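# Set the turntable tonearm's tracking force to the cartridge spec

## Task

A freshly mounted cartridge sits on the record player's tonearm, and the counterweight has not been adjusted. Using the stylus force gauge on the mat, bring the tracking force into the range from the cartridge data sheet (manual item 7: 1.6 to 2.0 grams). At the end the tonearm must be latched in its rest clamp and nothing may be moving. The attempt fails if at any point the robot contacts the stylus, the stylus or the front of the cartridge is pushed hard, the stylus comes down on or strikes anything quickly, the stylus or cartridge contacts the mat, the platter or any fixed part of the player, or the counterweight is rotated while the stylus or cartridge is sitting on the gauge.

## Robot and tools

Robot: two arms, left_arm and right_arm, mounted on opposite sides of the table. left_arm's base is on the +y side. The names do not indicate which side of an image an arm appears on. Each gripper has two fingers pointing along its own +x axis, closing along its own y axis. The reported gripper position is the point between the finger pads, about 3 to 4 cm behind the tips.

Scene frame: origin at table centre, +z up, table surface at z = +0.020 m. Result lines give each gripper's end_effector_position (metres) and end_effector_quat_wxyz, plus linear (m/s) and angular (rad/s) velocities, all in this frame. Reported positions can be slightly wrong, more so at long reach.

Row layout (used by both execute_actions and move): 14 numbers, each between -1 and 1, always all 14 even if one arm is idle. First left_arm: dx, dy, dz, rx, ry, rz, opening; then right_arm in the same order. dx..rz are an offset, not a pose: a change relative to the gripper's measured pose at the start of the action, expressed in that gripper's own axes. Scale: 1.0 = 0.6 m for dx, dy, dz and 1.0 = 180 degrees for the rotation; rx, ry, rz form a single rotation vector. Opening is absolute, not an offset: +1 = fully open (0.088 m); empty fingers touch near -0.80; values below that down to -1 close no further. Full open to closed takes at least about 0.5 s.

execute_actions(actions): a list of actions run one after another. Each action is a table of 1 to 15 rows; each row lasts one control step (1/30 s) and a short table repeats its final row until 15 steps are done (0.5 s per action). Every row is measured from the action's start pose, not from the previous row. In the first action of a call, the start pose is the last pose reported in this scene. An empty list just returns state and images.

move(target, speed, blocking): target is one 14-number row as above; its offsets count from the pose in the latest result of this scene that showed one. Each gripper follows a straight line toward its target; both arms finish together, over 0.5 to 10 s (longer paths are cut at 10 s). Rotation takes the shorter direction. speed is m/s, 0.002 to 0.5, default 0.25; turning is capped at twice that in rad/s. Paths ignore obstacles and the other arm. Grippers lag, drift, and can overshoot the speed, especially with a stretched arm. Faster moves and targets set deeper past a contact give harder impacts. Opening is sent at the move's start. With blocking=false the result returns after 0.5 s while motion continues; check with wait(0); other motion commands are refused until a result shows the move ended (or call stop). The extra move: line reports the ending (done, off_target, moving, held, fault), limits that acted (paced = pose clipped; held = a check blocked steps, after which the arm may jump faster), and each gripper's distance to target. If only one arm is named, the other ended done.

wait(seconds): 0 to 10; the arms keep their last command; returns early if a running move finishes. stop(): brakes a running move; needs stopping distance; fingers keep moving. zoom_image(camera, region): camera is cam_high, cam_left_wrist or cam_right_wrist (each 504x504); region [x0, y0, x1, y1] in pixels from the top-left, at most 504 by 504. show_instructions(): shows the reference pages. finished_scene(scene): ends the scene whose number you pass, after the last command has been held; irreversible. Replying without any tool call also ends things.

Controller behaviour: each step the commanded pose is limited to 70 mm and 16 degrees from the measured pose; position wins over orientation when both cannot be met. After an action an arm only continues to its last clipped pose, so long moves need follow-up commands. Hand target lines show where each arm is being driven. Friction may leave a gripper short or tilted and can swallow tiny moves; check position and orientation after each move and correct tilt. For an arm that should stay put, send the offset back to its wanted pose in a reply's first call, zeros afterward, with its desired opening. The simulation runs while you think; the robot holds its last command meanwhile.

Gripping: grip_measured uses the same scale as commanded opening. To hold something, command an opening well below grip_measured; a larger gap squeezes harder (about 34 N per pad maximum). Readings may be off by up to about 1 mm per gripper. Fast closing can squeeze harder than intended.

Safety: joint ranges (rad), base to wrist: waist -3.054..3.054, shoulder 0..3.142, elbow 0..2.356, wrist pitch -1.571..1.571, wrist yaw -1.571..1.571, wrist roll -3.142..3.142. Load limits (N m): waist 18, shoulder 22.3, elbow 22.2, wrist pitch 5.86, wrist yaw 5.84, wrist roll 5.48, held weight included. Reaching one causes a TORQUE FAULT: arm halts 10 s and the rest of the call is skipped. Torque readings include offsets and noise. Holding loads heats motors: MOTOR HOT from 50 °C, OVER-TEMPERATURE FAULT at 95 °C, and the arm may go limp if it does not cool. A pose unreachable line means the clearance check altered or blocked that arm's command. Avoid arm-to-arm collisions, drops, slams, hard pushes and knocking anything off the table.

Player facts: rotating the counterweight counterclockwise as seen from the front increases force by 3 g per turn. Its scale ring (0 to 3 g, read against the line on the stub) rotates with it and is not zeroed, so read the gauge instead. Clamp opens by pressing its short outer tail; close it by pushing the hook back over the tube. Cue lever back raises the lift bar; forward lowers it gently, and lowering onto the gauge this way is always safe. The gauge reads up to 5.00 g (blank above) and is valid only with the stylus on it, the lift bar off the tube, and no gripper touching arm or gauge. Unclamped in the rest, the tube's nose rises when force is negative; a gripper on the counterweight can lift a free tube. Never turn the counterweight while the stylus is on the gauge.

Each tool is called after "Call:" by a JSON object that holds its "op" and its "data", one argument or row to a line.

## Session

Call:
{"op": "execute_actions", "data": {
  "actions": []
}}

Scene clock: 0.00 s.
left_arm: end_effector_position=(+0.0331, +0.3661, +0.2084) grip_measured=+0.840 end_effector_quat_wxyz=(-0.582, +0.002, -0.759, -0.292) end_effector_velocity=(+0.000, +0.002, +0.000) end_effector_angular_velocity=(+0.011, -0.007, +0.001) | right_arm: end_effector_position=(+0.0846, -0.5808, +0.1453) grip_measured=+0.835 end_effector_quat_wxyz=(+0.413, -0.020, +0.897, +0.156) end_effector_velocity=(+0.002, +0.001, -0.001) end_effector_angular_velocity=(+0.009, -0.013, +0.003)
Joint positions: left_arm=[ 0.354  1.489  0.95  -1.456  0.242 -1.726  0.08 ] | right_arm=[-1.048  1.808  1.028 -1.518 -0.038 -0.365  0.08 ]
Joint velocities: left_arm=[-0.002 -0.002 -0.002 -0.007 -0.007 -0.007  0.   ] | right_arm=[ 0.002 -0.002  0.002  0.007 -0.007 -0.007 -0.   ]
Joint torques (N m, as the arm reports them, + toward a larger angle): no reading
Heat: left arm: hottest shoulder 28 °C (+0.0 °C/min); right arm: hottest shoulder 23 °C (+0.0 °C/min).
Hand target (left_arm): +0.033, +0.366, +0.208; +0.582, -0.002, +0.759, +0.292
Hand target (right_arm): +0.085, -0.581, +0.145; +0.413, -0.020, +0.897, +0.156

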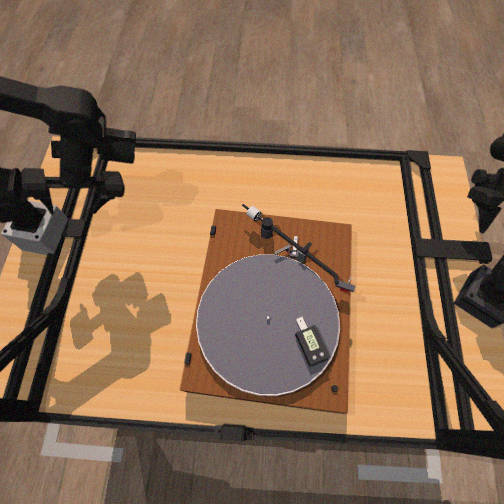

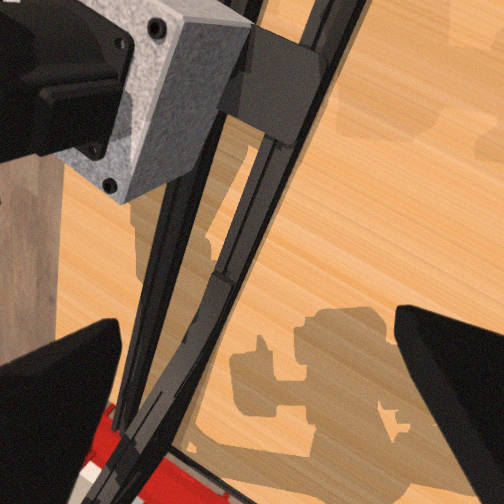

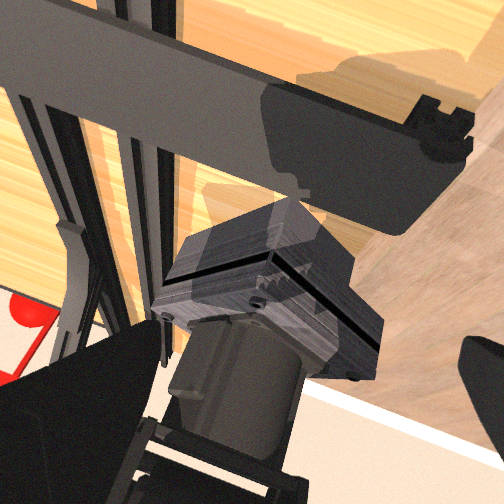

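Call:
{"op": "move", "data": {
  "target": [-0.12,0,0,0.55,0,0,0.84,0.052,0.756,-0.023,-0.179,-0.179,-0.151,0.84],
  "speed": 0.4
}}

Scene clock: 5.27 s.
left_arm: end_effector_position=(+0.0549, +0.3435, +0.2673) grip_measured=+0.840 end_effector_quat_wxyz=(+0.451, +0.400, +0.675, -0.426) end_effector_velocity=(-0.000, +0.003, +0.001) end_effector_angular_velocity=(+0.002, -0.005, -0.011) | right_arm: end_effector_position=(-0.0197, -0.1547, +0.2530) grip_measured=+0.840 end_effector_quat_wxyz=(+0.651, -0.279, +0.633, +0.311) end_effector_velocity=(-0.002, +0.002, -0.000) end_effector_angular_velocity=(+0.010, +0.021, -0.009)
Joint positions: left_arm=[ 0.426  1.398  1.164 -1.573  0.218  0.015  0.08 ] | right_arm=[ 0.488  2.17   2.217 -1.566 -0.001  0.593  0.08 ]
Joint velocities: left_arm=[-0.002 -0.007 -0.002 -0.007 -0.007  0.007 -0.   ] | right_arm=[-0.002  0.002  0.002  0.007 -0.022  0.007  0.   ]
Joint torques (N m, as the arm reports them, + toward a larger angle): left_arm=[ 0.18 -5.02  5.67 -0.05 -0.04  0.14] | right_arm=[ 0.09 -7.35  6.56  0.1   0.18  0.18]
Heat: left arm: hottest shoulder 28 °C (+0.0 °C/min); right arm: hottest elbow 24 °C (+11.4 °C/min).
Hand target (left_arm): +0.056, +0.342, +0.271; +0.457, +0.399, +0.668, -0.431
Hand target (right_arm): -0.019, -0.153, +0.249; +0.651, -0.281, +0.635, +0.306
Off the commanded pose (left_arm): 0.005 m, 11 deg.
Off the commanded pose (right_arm): 0.005 m, 3 deg.
joint sent to its limit (left arm) — the command would take joint 4 (wrist pitch) past its lower limit, so that joint was sent only as far as its limit.
joint sent to its limit (right arm) — the command would take joint 4 (wrist pitch) past its lower limit, so that joint was sent only as far as its limit.
move: off_target (left_arm, right_arm)

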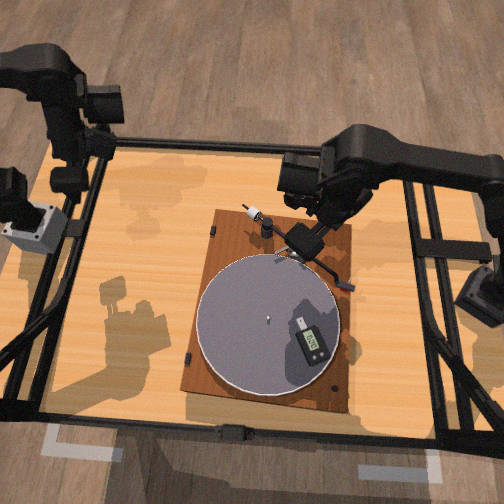

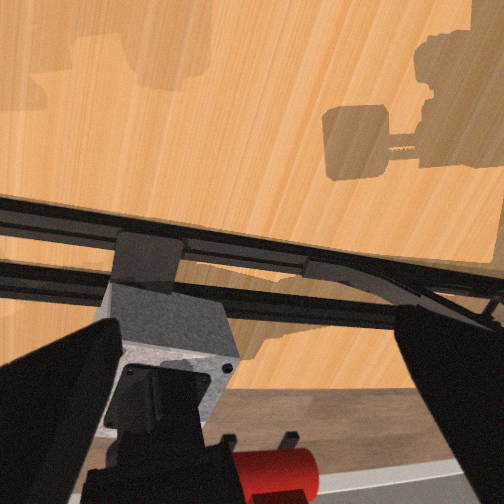

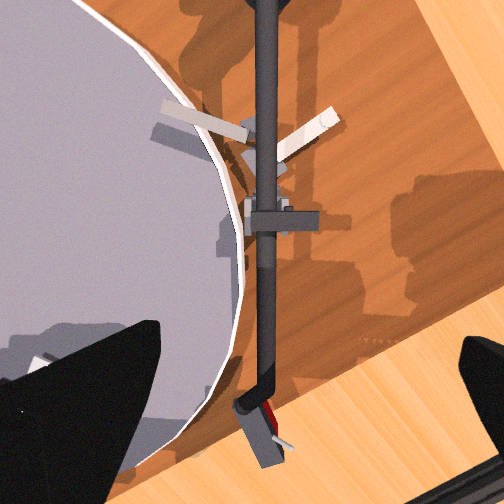

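Call:
{"op": "move", "data": {
  "target": [-0.041,0.029,0.481,0.343,-0.406,-0.125,0.84,0.095,-0.033,0.033,0,0,0.1,-0.85],
  "speed": 0.4
}}

Scene clock: 9.67 s.
left_arm: end_effector_position=(+0.1525, +0.0758, +0.2219) grip_measured=+0.840 end_effector_quat_wxyz=(+0.413, +0.119, +0.056, -0.901) end_effector_velocity=(-0.002, +0.001, -0.002) end_effector_angular_velocity=(+0.022, +0.027, -0.002) | right_arm: end_effector_position=(+0.0081, -0.1472, +0.1948) grip_measured=-0.798 end_effector_quat_wxyz=(+0.595, -0.177, +0.670, +0.407) end_effector_velocity=(+0.001, -0.004, +0.000) end_effector_angular_velocity=(-0.004, -0.010, +0.017)
Joint positions: left_arm=[0.695 2.043 1.204 0.089 1.178 0.707 0.08 ] | right_arm=[ 0.327  2.045  1.753 -1.095 -0.292  0.455  0.   ]
Joint velocities: left_arm=[-0.002  0.002 -0.002 -0.007  0.007 -0.022 -0.   ] | right_arm=[-0.002 -0.007 -0.007 -0.007  0.007 -0.022  0.   ]
Joint torques (N m, as the arm reports them, + toward a larger angle): left_arm=[ 0.16 -8.73  5.92  1.61  0.71 -0.14] | right_arm=[-0.28 -9.87  4.55  0.81 -0.26 -0.25]
Heat: left arm: hottest shoulder 28 °C (+0.0 °C/min); right arm: hottest shoulder 24 °C (+6.2 °C/min).
Hand target (left_arm): +0.154, +0.074, +0.221; -0.412, -0.116, -0.057, +0.902
Hand target (right_arm): +0.008, -0.150, +0.196; +0.595, -0.177, +0.669, +0.409
Off the commanded pose (left_arm): 0.003 m, 0 deg.
Off the commanded pose (right_arm): 0.003 m, 0 deg.
move: done

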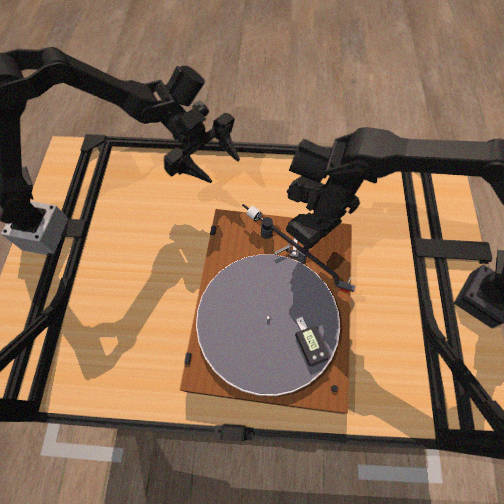

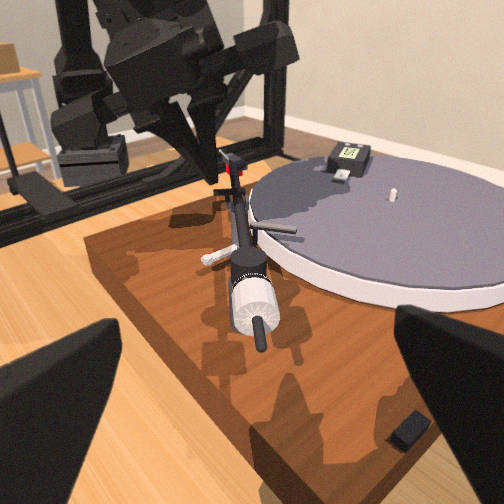

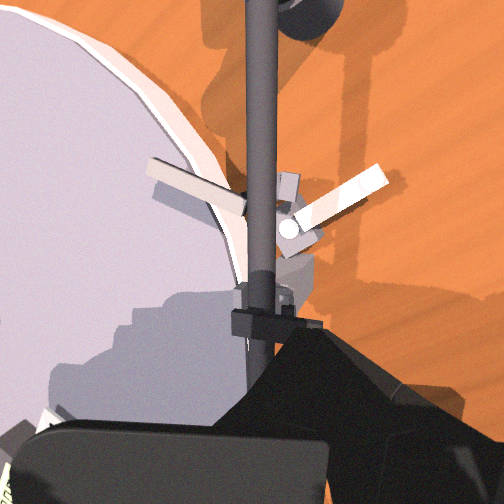

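Call:
{"op": "execute_actions", "data": {
  "actions": []
}}

Scene clock: 12.73 s.
left_arm: end_effector_position=(+0.1527, +0.0756, +0.2220) grip_measured=+0.840 end_effector_quat_wxyz=(+0.413, +0.119, +0.056, -0.901) end_effector_velocity=(-0.002, +0.001, +0.000) end_effector_angular_velocity=(+0.008, +0.013, -0.006) | right_arm: end_effector_position=(+0.0081, -0.1472, +0.1949) grip_measured=-0.798 end_effector_quat_wxyz=(+0.595, -0.177, +0.670, +0.407) end_effector_velocity=(+0.001, -0.002, -0.000) end_effector_angular_velocity=(-0.007, -0.007, +0.003)
Joint positions: left_arm=[0.695 2.043 1.204 0.091 1.179 0.706 0.08 ] | right_arm=[ 0.327  2.045  1.753 -1.094 -0.292  0.455  0.   ]
Joint velocities: left_arm=[-0.002 -0.002 -0.002 -0.007  0.007 -0.007 -0.   ] | right_arm=[-0.002 -0.002 -0.002 -0.007  0.007 -0.007  0.   ]
Joint torques (N m, as the arm reports them, + toward a larger angle): left_arm=[ 0.14 -8.7   5.84  1.63  0.68 -0.15] | right_arm=[-0.27 -9.82  4.61  0.81 -0.26 -0.24]
Heat: left arm: hottest shoulder 28 °C (+0.0 °C/min); right arm: hottest shoulder 25 °C (+9.4 °C/min).
Hand target (left_arm): +0.154, +0.074, +0.221; -0.412, -0.116, -0.057, +0.902
Hand target (right_arm): +0.008, -0.150, +0.196; +0.595, -0.177, +0.669, +0.409
Off the commanded pose (left_arm): 0.003 m, 0 deg.
Off the commanded pose (right_arm): 0.003 m, 0 deg.

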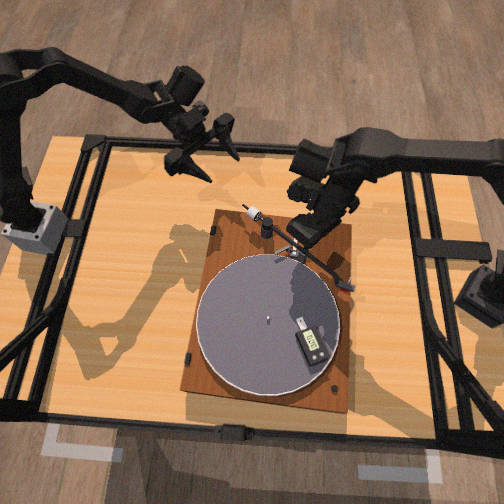

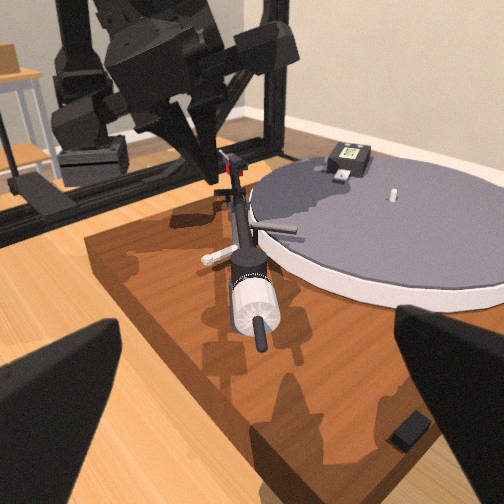

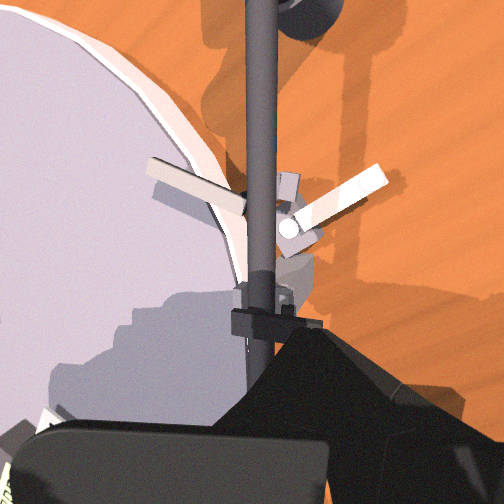

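Call:
{"op": "move", "data": {
  "target": [0,0,0,0,0,0,0.84, 0.022,-0.002,0.002,0,0,0,-0.85],
  "speed": 0.03
}}

Scene clock: 13.97 s.
left_arm: end_effector_position=(+0.1527, +0.0756, +0.2218) grip_measured=+0.840 end_effector_quat_wxyz=(+0.413, +0.119, +0.056, -0.901) end_effector_velocity=(-0.003, +0.002, -0.001) end_effector_angular_velocity=(+0.021, +0.021, -0.006) | right_arm: end_effector_position=(+0.0084, -0.1419, +0.1923) grip_measured=-0.798 end_effector_quat_wxyz=(+0.600, -0.171, +0.662, +0.416) end_effector_velocity=(+0.000, +0.001, +0.001) end_effector_angular_velocity=(+0.007, +0.007, -0.008)
Joint positions: left_arm=[0.695 2.044 1.204 0.091 1.179 0.706 0.08 ] | right_arm=[ 0.329  2.045  1.738 -1.053 -0.292  0.455  0.   ]
Joint velocities: left_arm=[-0.002 -0.002 -0.002 -0.022  0.007 -0.007 -0.   ] | right_arm=[-0.002 -0.002 -0.002  0.007 -0.007  0.007  0.   ]
Joint torques (N m, as the arm reports them, + toward a larger angle): left_arm=[  0.04 -10.16   4.61   1.44   0.48  -0.01] | right_arm=[ 0.25 -7.29  4.55  0.82 -0.13  0.16]
Heat: left arm: hottest shoulder 29 °C (+4.3 °C/min); right arm: hottest shoulder 25 °C (+8.6 °C/min).
Hand target (left_arm): +0.153, +0.076, +0.222; -0.413, -0.119, -0.056, +0.901
Hand target (right_arm): +0.007, -0.144, +0.182; +0.595, -0.177, +0.670, +0.407
Off the commanded pose (left_arm): 0.000 m, 0 deg.
Off the commanded pose (right_arm): 0.011 m, 2 deg.
move: off_target (right_arm)

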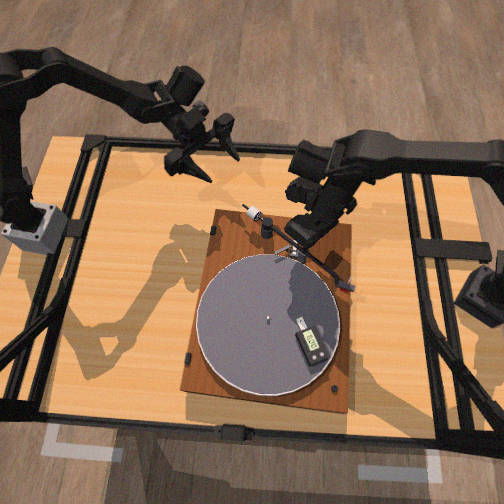

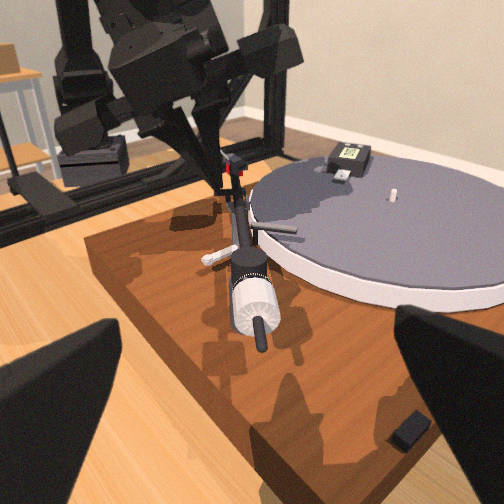

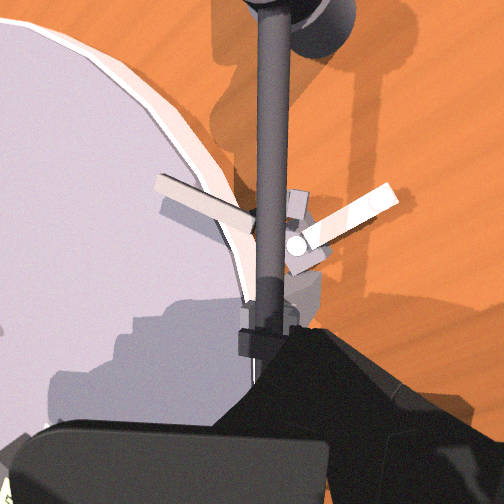

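Call:
{"op": "move", "data": {
  "target": [0,0,0,0,0,0,0.84, 0.033,-0.02,-0.009,0,0,0,-0.85],
  "speed": 0.03
}}

Scene clock: 15.77 s.
left_arm: end_effector_position=(+0.1527, +0.0756, +0.2218) grip_measured=+0.840 end_effector_quat_wxyz=(+0.413, +0.119, +0.056, -0.901) end_effector_velocity=(-0.004, +0.001, -0.002) end_effector_angular_velocity=(+0.035, +0.024, +0.004) | right_arm: end_effector_position=(+0.0125, -0.1412, +0.1808) grip_measured=-0.798 end_effector_quat_wxyz=(+0.607, -0.160, +0.652, +0.425) end_effector_velocity=(-0.004, +0.002, +0.002) end_effector_angular_velocity=(+0.018, +0.012, +0.028)
Joint positions: left_arm=[0.695 2.044 1.204 0.091 1.179 0.706 0.08 ] | right_arm=[ 0.32   2.025  1.656 -0.953 -0.294  0.454  0.   ]
Joint velocities: left_arm=[-0.007 -0.002 -0.002 -0.022 -0.007 -0.022 -0.   ] | right_arm=[ 0.002 -0.002 -0.002  0.007 -0.022 -0.022  0.   ]
Joint torques (N m, as the arm reports them, + toward a larger angle): left_arm=[  0.01 -10.12   4.64   1.43   0.49   0.  ] | right_arm=[ 0.27 -7.8   3.54  0.26 -0.16 -0.23]
Heat: left arm: hottest shoulder 29 °C (+3.8 °C/min); right arm: hottest shoulder 25 °C (+7.6 °C/min).
Hand target (left_arm): +0.153, +0.076, +0.222; -0.413, -0.119, -0.056, +0.901
Hand target (right_arm): +0.009, -0.148, +0.170; +0.599, -0.171, +0.662, +0.416
Off the commanded pose (left_arm): 0.000 m, 0 deg.
Off the commanded pose (right_arm): 0.014 m, 2 deg.
move: off_target (right_arm)

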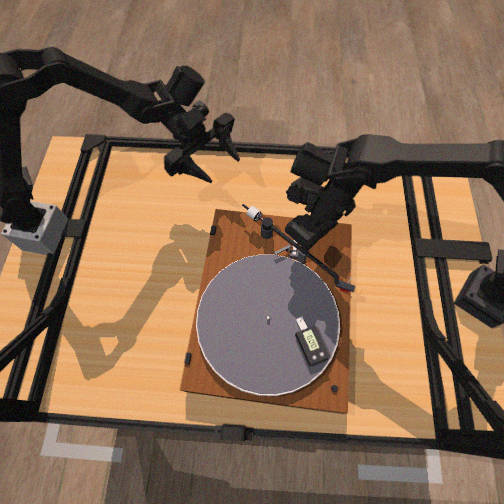

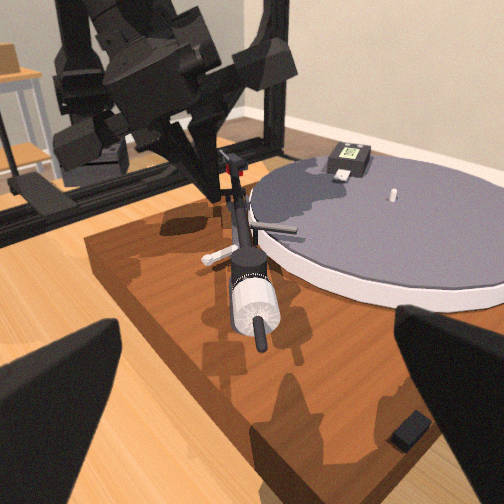

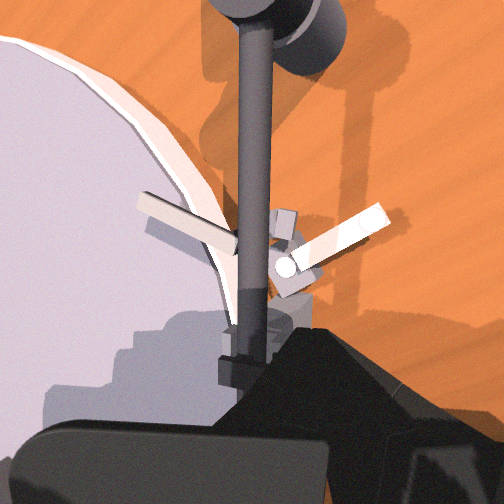

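Call:
{"op": "execute_actions", "data": {
  "actions": [
    [[0,0,0,0,0,0,0.84,-0.012,0.004,0,0,0,0,-0.85],[0,0,0,0,0,0,0.84,-0.012,0.004,0,0,0,0,-0.85],[0,0,0,0,0,0,0.84,-0.02,0.007,0,0,0,0,-0.85],[0,0,0,0,0,0,0.84,-0.02,0.007,0,0,0,0,-0.85],[0,0,0,0,0,0,0.84,-0.026,0.009,0,0,0,0,-0.85]],
    [[0,0,0,0,0,0,0.84,0,0,-0.01,0,0,0,-0.85],[0,0,0,0,0,0,0.84,0,0,-0.01,0,0,0,-0.85],[0,0,0,0,0,0,0.84,0,0,-0.02,0,0,0,-0.85],[0,0,0,0,0,0,0.84,0,0,-0.02,0,0,0,-0.85],[0,0,0,0,0,0,0.84,0.004,0,-0.028,0,0,0,-0.85]]
  ]
}}

Scene clock: 17.77 s.
left_arm: end_effector_position=(+0.1527, +0.0756, +0.2218) grip_measured=+0.840 end_effector_quat_wxyz=(+0.413, +0.119, +0.056, -0.901) end_effector_velocity=(-0.002, +0.001, -0.002) end_effector_angular_velocity=(+0.026, +0.013, +0.005) | right_arm: end_effector_position=(+0.0029, -0.1534, +0.1860) grip_measured=-0.798 end_effector_quat_wxyz=(+0.605, -0.164, +0.655, +0.421) end_effector_velocity=(-0.001, -0.003, +0.002) end_effector_angular_velocity=(+0.007, -0.011, +0.008)
Joint positions: left_arm=[0.695 2.044 1.204 0.091 1.179 0.706 0.08 ] | right_arm=[ 0.336  1.976  1.609 -0.965 -0.287  0.468  0.   ]
Joint velocities: left_arm=[-0.002 -0.002 -0.002 -0.022 -0.007 -0.007 -0.   ] | right_arm=[ 0.002 -0.017 -0.017  0.007  0.007 -0.007  0.   ]
Joint torques (N m, as the arm reports them, + toward a larger angle): left_arm=[  0.04 -10.16   4.63   1.43   0.49   0.  ] | right_arm=[ 0.3  -9.36  4.49  0.87 -0.13  0.2 ]
Heat: left arm: hottest shoulder 29 °C (+3.4 °C/min); right arm: hottest shoulder 26 °C (+10.1 °C/min).
Hand target (left_arm): +0.153, +0.076, +0.222; -0.413, -0.119, -0.056, +0.901
Hand target (right_arm): +0.001, -0.157, +0.186; +0.605, -0.165, +0.657, +0.419
Off the commanded pose (left_arm): 0.000 m, 0 deg.
Off the commanded pose (right_arm): 0.004 m, 0 deg.

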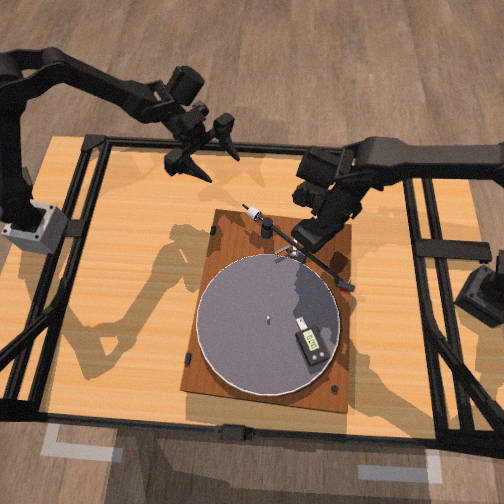

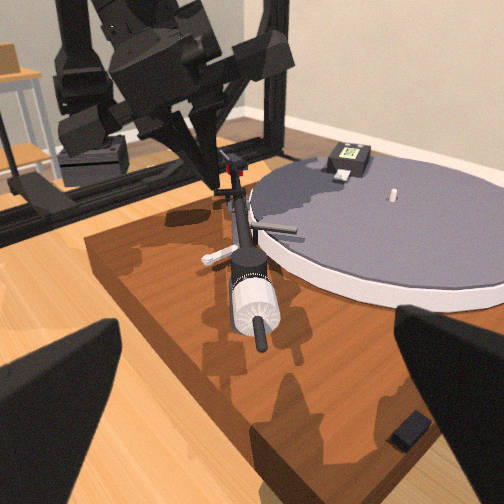

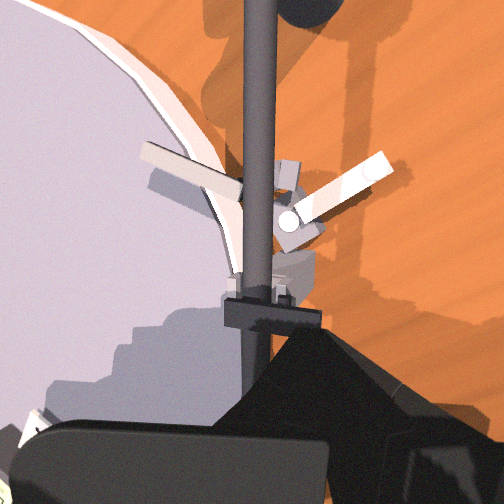

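Call:
{"op": "move", "data": {
  "target": [0,0,0,0,0,0,0.84, 0.036,-0.014,0.0,0,0,0,-0.85],
  "speed": 0.03
}}

Scene clock: 19.30 s.
left_arm: end_effector_position=(+0.1527, +0.0756, +0.2218) grip_measured=+0.840 end_effector_quat_wxyz=(+0.413, +0.119, +0.056, -0.901) end_effector_velocity=(-0.000, -0.001, +0.000) end_effector_angular_velocity=(-0.008, -0.013, +0.001) | right_arm: end_effector_position=(+0.0080, -0.1513, +0.1738) grip_measured=-0.798 end_effector_quat_wxyz=(+0.612, -0.157, +0.649, +0.423) end_effector_velocity=(+0.001, -0.004, -0.002) end_effector_angular_velocity=(-0.009, -0.010, +0.016)
Joint positions: left_arm=[0.695 2.044 1.204 0.091 1.179 0.706 0.08 ] | right_arm=[ 0.327  1.978  1.559 -0.892 -0.283  0.467  0.   ]
Joint velocities: left_arm=[-0.002 -0.002 -0.002  0.007 -0.007  0.007 -0.   ] | right_arm=[-0.002 -0.002 -0.007 -0.007  0.007 -0.022  0.   ]
Joint torques (N m, as the arm reports them, + toward a larger angle): left_arm=[  0.01 -10.14   4.64   1.43   0.49  -0.01] | right_arm=[ 0.56 -6.56  5.04  1.44 -0.32 -0.14]
Heat: left arm: hottest shoulder 30 °C (+6.2 °C/min); right arm: hottest shoulder 26 °C (+9.3 °C/min).
Hand target (left_arm): +0.153, +0.076, +0.222; -0.413, -0.119, -0.056, +0.901
Hand target (right_arm): +0.004, -0.152, +0.163; +0.605, -0.164, +0.655, +0.421
Off the commanded pose (left_arm): 0.000 m, 0 deg.
Off the commanded pose (right_arm): 0.011 m, 1 deg.
move: off_target (right_arm)

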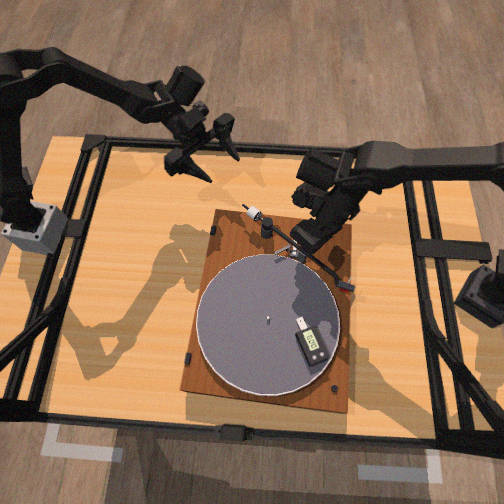

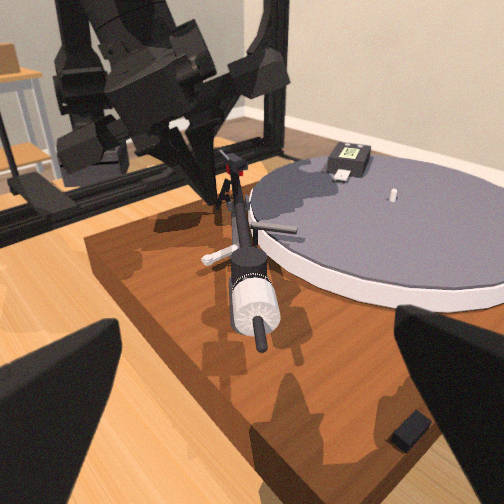

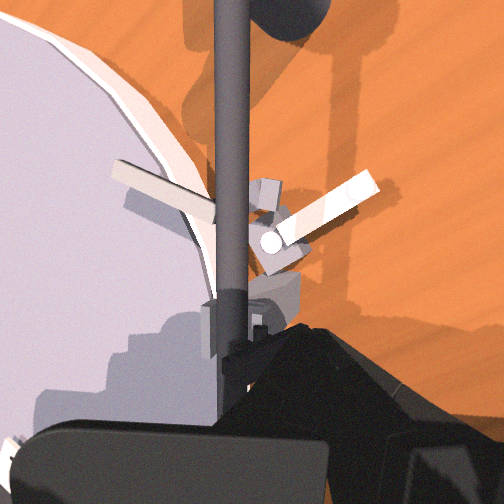

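Call:
{"op": "move", "data": {
  "target": [0,0,0,0,0,0,0.84, -0.008,-0.042,0.012,0,0,0,-0.85],
  "speed": 0.06
}}

Call:
{"op": "move", "data": {
  "target": [0,0,0,0,0,0,0.84, 0.06,-0.023,0.004,0,0,0,-0.85],
  "speed": 0.06
}}

Scene clock: 21.10 s.
left_arm: end_effector_position=(+0.1527, +0.0756, +0.2218) grip_measured=+0.840 end_effector_quat_wxyz=(+0.413, +0.119, +0.056, -0.901) end_effector_velocity=(-0.003, -0.001, -0.002) end_effector_angular_velocity=(+0.013, +0.005, -0.000) | right_arm: end_effector_position=(+0.0326, -0.1585, +0.1721) grip_measured=-0.798 end_effector_quat_wxyz=(+0.615, -0.154, +0.646, +0.424) end_effector_velocity=(+0.005, -0.004, -0.001) end_effector_angular_velocity=(-0.010, -0.025, +0.008)
Joint positions: left_arm=[0.695 2.044 1.204 0.091 1.179 0.706 0.08 ] | right_arm=[ 0.263  1.978  1.552 -0.893 -0.296  0.406  0.   ]
Joint velocities: left_arm=[-0.007  0.002  0.002 -0.007 -0.007 -0.007 -0.   ] | right_arm=[-0.007 -0.002 -0.002 -0.007  0.022 -0.022  0.   ]
Joint torques (N m, as the arm reports them, + toward a larger angle): left_arm=[  0.02 -10.16   4.61   1.43   0.5   -0.01] | right_arm=[-0.21 -8.79  4.59  0.52 -0.29 -0.27]
Heat: left arm: hottest shoulder 30 °C (+5.7 °C/min); right arm: hottest shoulder 26 °C (+8.5 °C/min).
Hand target (left_arm): +0.153, +0.076, +0.222; -0.413, -0.119, -0.056, +0.901
Hand target (right_arm): +0.032, -0.162, +0.170; +0.612, -0.157, +0.649, +0.423
Off the commanded pose (left_arm): 0.000 m, 0 deg.
Off the commanded pose (right_arm): 0.004 m, 1 deg.
move: done

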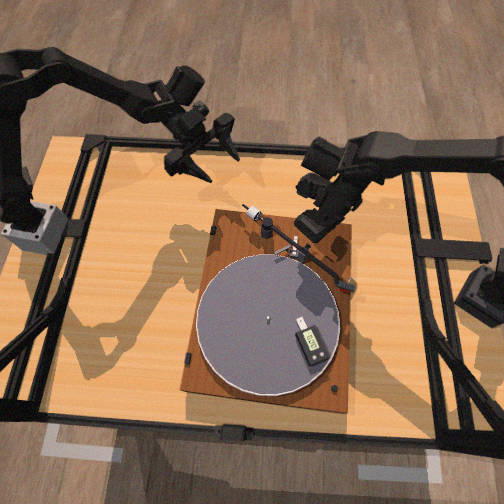

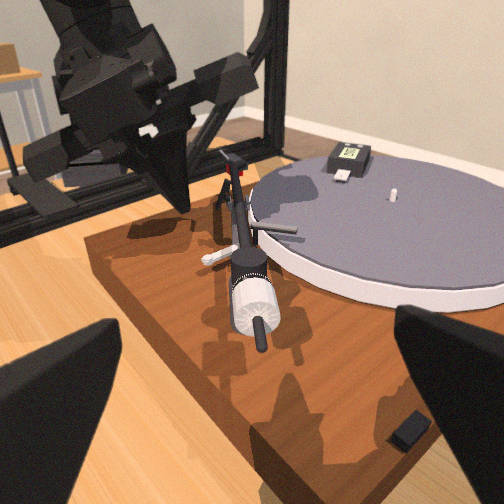

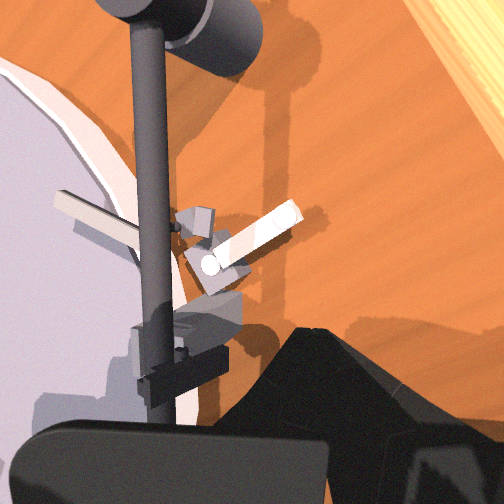

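Scene clock: 22.10 s.
left_arm: end_effector_position=(+0.1527, +0.0756, +0.2218) grip_measured=+0.840 end_effector_quat_wxyz=(+0.413, +0.119, +0.056, -0.901) end_effector_velocity=(-0.001, +0.000, -0.001) end_effector_angular_velocity=(+0.004, -0.006, +0.001) | right_arm: end_effector_position=(+0.0372, -0.1501, +0.1436) grip_measured=-0.798 end_effector_quat_wxyz=(+0.620, -0.149, +0.640, +0.430) end_effector_velocity=(+0.002, +0.000, +0.000) end_effector_angular_velocity=(+0.003, -0.007, -0.011)
Joint positions: left_arm=[0.695 2.044 1.204 0.091 1.179 0.706 0.08 ] | right_arm=[ 0.259  2.024  1.497 -0.771 -0.296  0.404  0.   ]
Joint velocities: left_arm=[-0.002 -0.002 -0.002 -0.007 -0.007  0.007  0.   ] | right_arm=[-0.002 -0.002 -0.002  0.007  0.007  0.007  0.   ]
Joint torques (N m, as the arm reports them, + toward a larger angle): left_arm=[  0.04 -10.12   4.6    1.43   0.5   -0.01] | right_arm=[-0.29 -7.16  4.62  0.92 -0.22 -0.26]
Heat: left arm: hottest shoulder 30 °C (+5.4 °C/min); right arm: hottest shoulder 26 °C (+8.1 °C/min).
Hand target (left_arm): +0.153, +0.076, +0.222; -0.413, -0.119, -0.056, +0.901
Hand target (right_arm): +0.037, -0.154, +0.134; +0.615, -0.155, +0.646, +0.424
Off the commanded pose (left_arm): 0.000 m, 0 deg.
Off the commanded pose (right_arm): 0.010 m, 1 deg.
move: off_target (right_arm)

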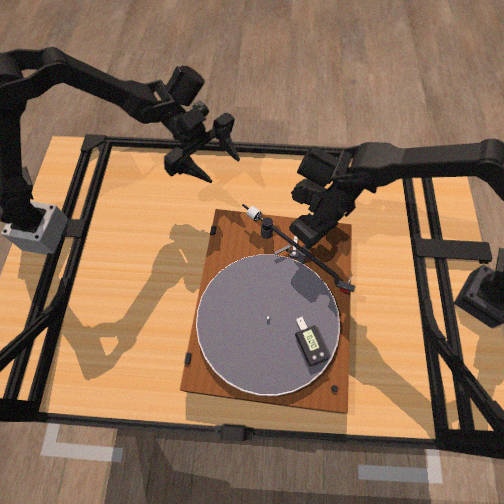

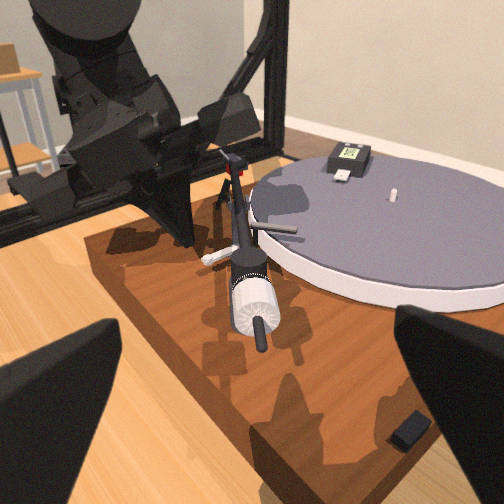

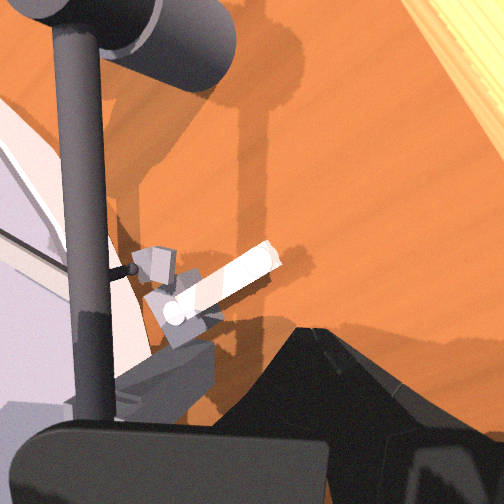

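Call:
{"op": "move", "data": {
  "target": [0,0,0,0,0,0,0.84, 0.029,0.018,0.0,0,0,0,-0.85],
  "speed": 0.05
}}

Scene clock: 23.77 s.
left_arm: end_effector_position=(+0.1527, +0.0756, +0.2218) grip_measured=+0.840 end_effector_quat_wxyz=(+0.413, +0.119, +0.056, -0.901) end_effector_velocity=(-0.002, +0.000, +0.002) end_effector_angular_velocity=(+0.004, +0.011, -0.006) | right_arm: end_effector_position=(+0.0260, -0.1405, +0.1349) grip_measured=-0.798 end_effector_quat_wxyz=(+0.619, -0.149, +0.638, +0.432) end_effector_velocity=(-0.001, -0.002, +0.000) end_effector_angular_velocity=(-0.001, +0.001, +0.020)
Joint positions: left_arm=[0.695 2.044 1.204 0.091 1.179 0.706 0.08 ] | right_arm=[ 0.293  2.049  1.497 -0.732 -0.289  0.435  0.   ]
Joint velocities: left_arm=[-0.002 -0.002  0.002 -0.007  0.007 -0.007  0.   ] | right_arm=[-0.002 -0.002 -0.002 -0.007 -0.007 -0.022  0.   ]
Joint torques (N m, as the arm reports them, + toward a larger angle): left_arm=[  0.01 -10.17   4.6    1.43   0.49   0.  ] | right_arm=[ 0.21 -7.15  6.65  0.98 -0.08  0.15]
Heat: left arm: hottest shoulder 31 °C (+7.6 °C/min); right arm: hottest shoulder 26 °C (+7.6 °C/min).
Hand target (left_arm): +0.153, +0.076, +0.222; -0.413, -0.119, -0.056, +0.901
Hand target (right_arm): +0.026, -0.138, +0.132; +0.620, -0.149, +0.639, +0.430
Off the commanded pose (left_arm): 0.000 m, 0 deg.
Off the commanded pose (right_arm): 0.004 m, 0 deg.
move: done

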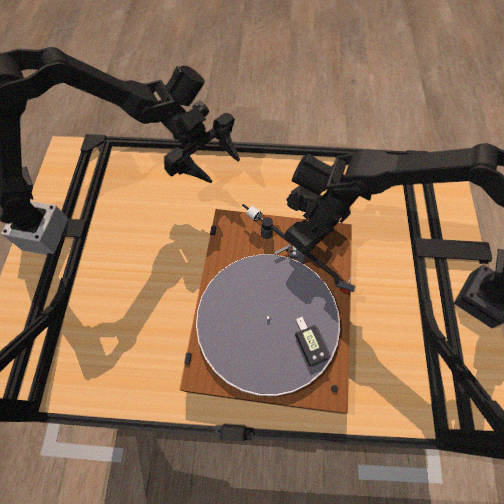

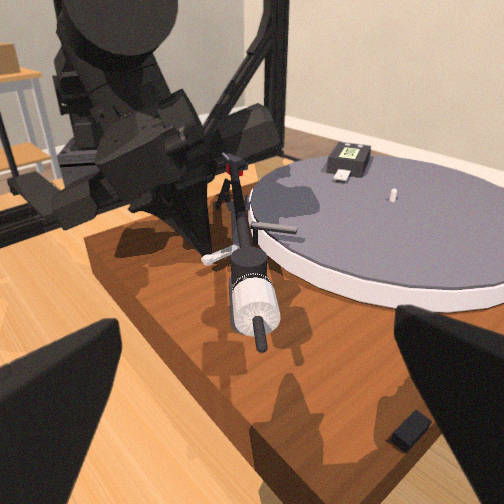

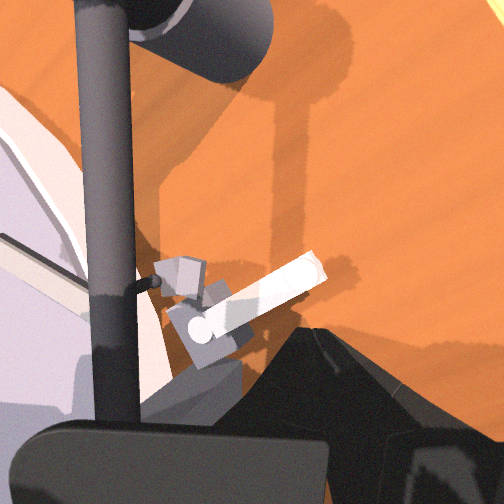

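Call:
{"op": "move", "data": {
  "target": [0,0,0,0,0,0,0.84, 0.018,0.026,0.053,0,0.04,0,-0.85],
  "speed": 0.04
}}

Scene clock: 26.00 s.
left_arm: end_effector_position=(+0.1527, +0.0756, +0.2218) grip_measured=+0.840 end_effector_quat_wxyz=(+0.413, +0.119, +0.056, -0.901) end_effector_velocity=(+0.001, -0.000, -0.002) end_effector_angular_velocity=(+0.019, -0.003, +0.016) | right_arm: end_effector_position=(+0.0332, -0.1079, +0.1400) grip_measured=-0.798 end_effector_quat_wxyz=(+0.580, -0.175, +0.676, +0.419) end_effector_velocity=(+0.003, +0.001, -0.001) end_effector_angular_velocity=(-0.012, -0.005, +0.003)
Joint positions: left_arm=[0.695 2.044 1.204 0.091 1.179 0.706 0.08 ] | right_arm=[ 0.285  2.272  1.889 -1.023 -0.337  0.395  0.   ]
Joint velocities: left_arm=[-0.002 -0.002 -0.002 -0.007 -0.022 -0.007 -0.   ] | right_arm=[-0.002  0.017  0.027 -0.022  0.007 -0.007  0.   ]
Joint torques (N m, as the arm reports them, + toward a larger angle): left_arm=[  0.   -10.14   4.63   1.44   0.49  -0.02] | right_arm=[-0.04 -7.9   7.48  1.   -0.35 -0.26]
Heat: left arm: hottest shoulder 31 °C (+6.9 °C/min); right arm: hottest shoulder 26 °C (+6.9 °C/min).
Hand target (left_arm): +0.153, +0.076, +0.222; -0.413, -0.119, -0.056, +0.901
Hand target (right_arm): +0.034, -0.104, +0.136; +0.578, -0.175, +0.676, +0.422
Off the commanded pose (left_arm): 0.000 m, 0 deg.
Off the commanded pose (right_arm): 0.006 m, 0 deg.
move: done

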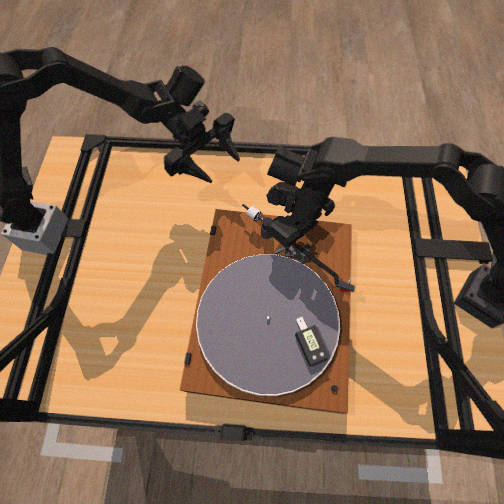

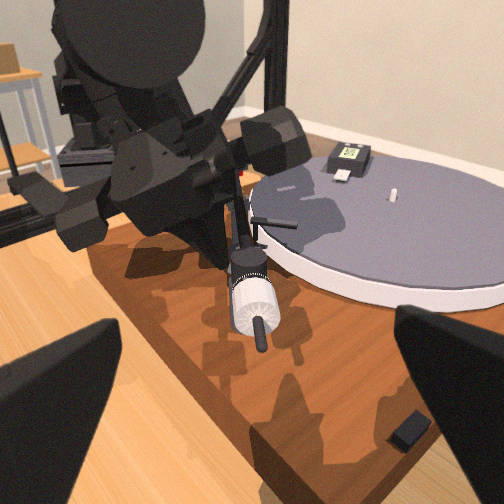

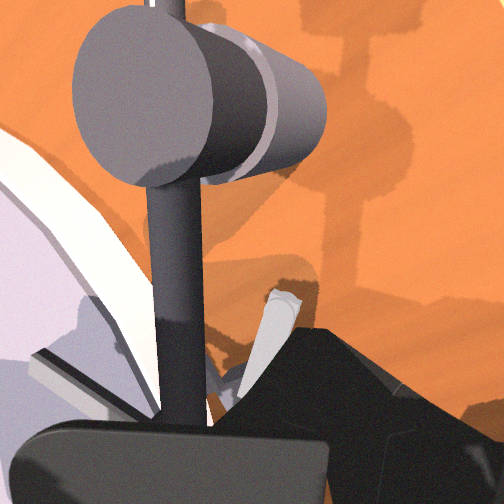

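Lever mostly back; open the fingers slightly to push the rest.

Call:
{"op": "move", "data": {
  "target": [0,0,0,0,0,0,0.84, 0.008,-0.002,0.004,0,0,0,-0.66],
  "speed": 0.04
}}

Scene clock: 27.13 s.
left_arm: end_effector_position=(+0.1527, +0.0756, +0.2218) grip_measured=+0.840 end_effector_quat_wxyz=(+0.413, +0.119, +0.056, -0.901) end_effector_velocity=(+0.001, -0.002, -0.001) end_effector_angular_velocity=(+0.006, -0.011, +0.016) | right_arm: end_effector_position=(+0.0355, -0.1093, +0.1396) grip_measured=-0.663 end_effector_quat_wxyz=(+0.582, -0.176, +0.677, +0.416) end_effector_velocity=(-0.001, -0.002, +0.001) end_effector_angular_velocity=(-0.007, +0.011, -0.008)
Joint positions: left_arm=[0.695 2.044 1.204 0.091 1.179 0.706 0.08 ] | right_arm=[ 0.281  2.274  1.891 -1.029 -0.333  0.395  0.007]
Joint velocities: left_arm=[-0.002 -0.002 -0.002  0.007 -0.022 -0.007 -0.   ] | right_arm=[-0.002 -0.002 -0.002 -0.007 -0.007  0.007  0.   ]
Joint torques (N m, as the arm reports them, + toward a larger angle): left_arm=[  0.03 -10.1    4.65   1.43   0.5   -0.01] | right_arm=[ 0.32 -8.65  6.06  1.79 -0.33 -0.07]
Heat: left arm: hottest shoulder 31 °C (+6.6 °C/min); right arm: hottest shoulder 27 °C (+8.8 °C/min).
Hand target (left_arm): +0.153, +0.076, +0.222; -0.413, -0.119, -0.056, +0.901
Hand target (right_arm): +0.034, -0.106, +0.135; +0.580, -0.175, +0.676, +0.419
Off the commanded pose (left_arm): 0.000 m, 0 deg.
Off the commanded pose (right_arm): 0.006 m, 0 deg.
move: done

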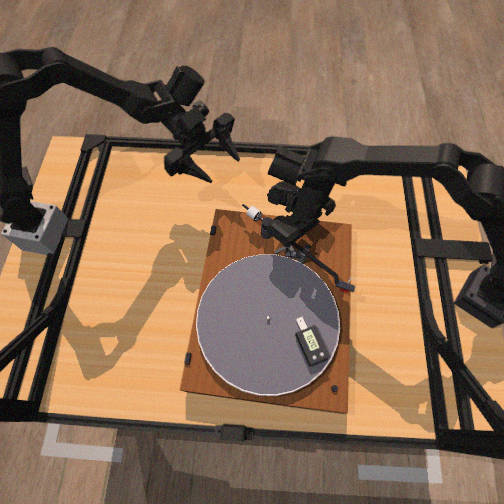

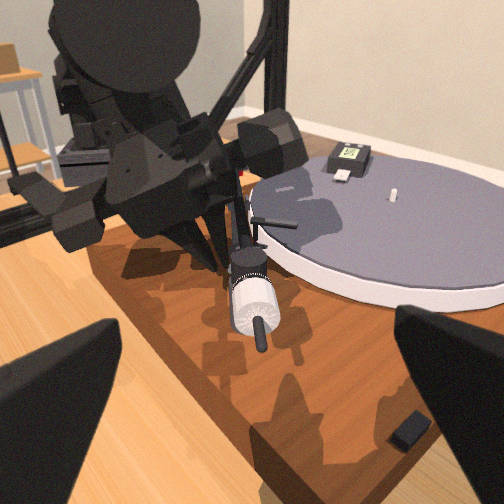

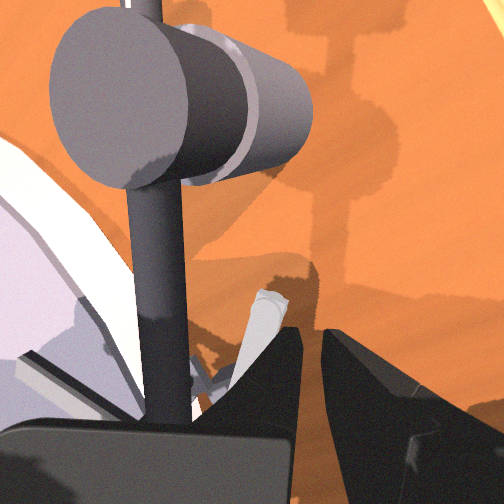

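Call:
{"op": "move", "data": {
  "target": [0,0,0,0,0,0,0.84, -0.125,0,-0.02,0,0,0,-0.8],
  "speed": 0.15
}}

Scene clock: 28.87 s.
left_arm: end_effector_position=(+0.1527, +0.0756, +0.2218) grip_measured=+0.840 end_effector_quat_wxyz=(+0.413, +0.119, +0.056, -0.901) end_effector_velocity=(-0.002, +0.001, -0.005) end_effector_angular_velocity=(+0.022, +0.010, +0.005) | right_arm: end_effector_position=(+0.0464, -0.1378, +0.2032) grip_measured=-0.798 end_effector_quat_wxyz=(+0.580, -0.178, +0.681, +0.410) end_effector_velocity=(-0.001, -0.002, +0.006) end_effector_angular_velocity=(-0.002, +0.009, -0.008)
Joint positions: left_arm=[0.695 2.044 1.204 0.091 1.179 0.706 0.08 ] | right_arm=[ 0.236  2.172  1.979 -1.249 -0.337  0.351  0.   ]
Joint velocities: left_arm=[-0.002  0.002 -0.007 -0.007 -0.007 -0.007  0.   ] | right_arm=[-0.002 -0.007  0.012 -0.022 -0.007  0.007  0.   ]
Joint torques (N m, as the arm reports them, + toward a larger angle): left_arm=[  0.02 -10.15   4.64   1.43   0.49  -0.01] | right_arm=[ -0.22 -10.04   6.88   0.28  -0.31  -0.3 ]
Heat: left arm: hottest shoulder 32 °C (+8.3 °C/min); right arm: hottest shoulder 27 °C (+8.3 °C/min).
Hand target (left_arm): +0.153, +0.076, +0.222; -0.413, -0.119, -0.056, +0.901
Hand target (right_arm): +0.047, -0.137, +0.209; +0.582, -0.176, +0.677, +0.416
Off the commanded pose (left_arm): 0.000 m, 0 deg.
Off the commanded pose (right_arm): 0.006 m, 1 deg.
move: done

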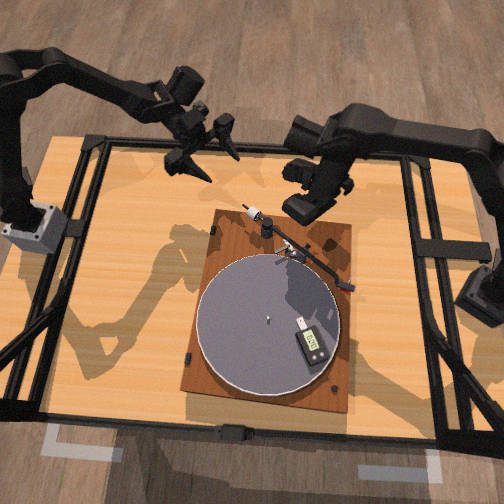

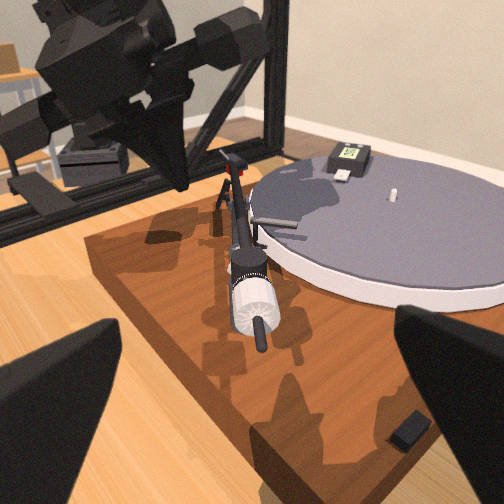

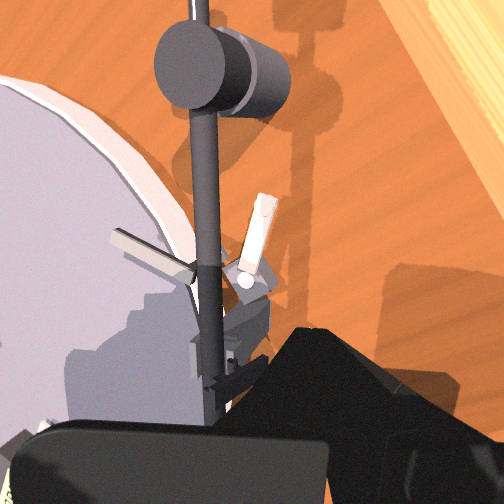

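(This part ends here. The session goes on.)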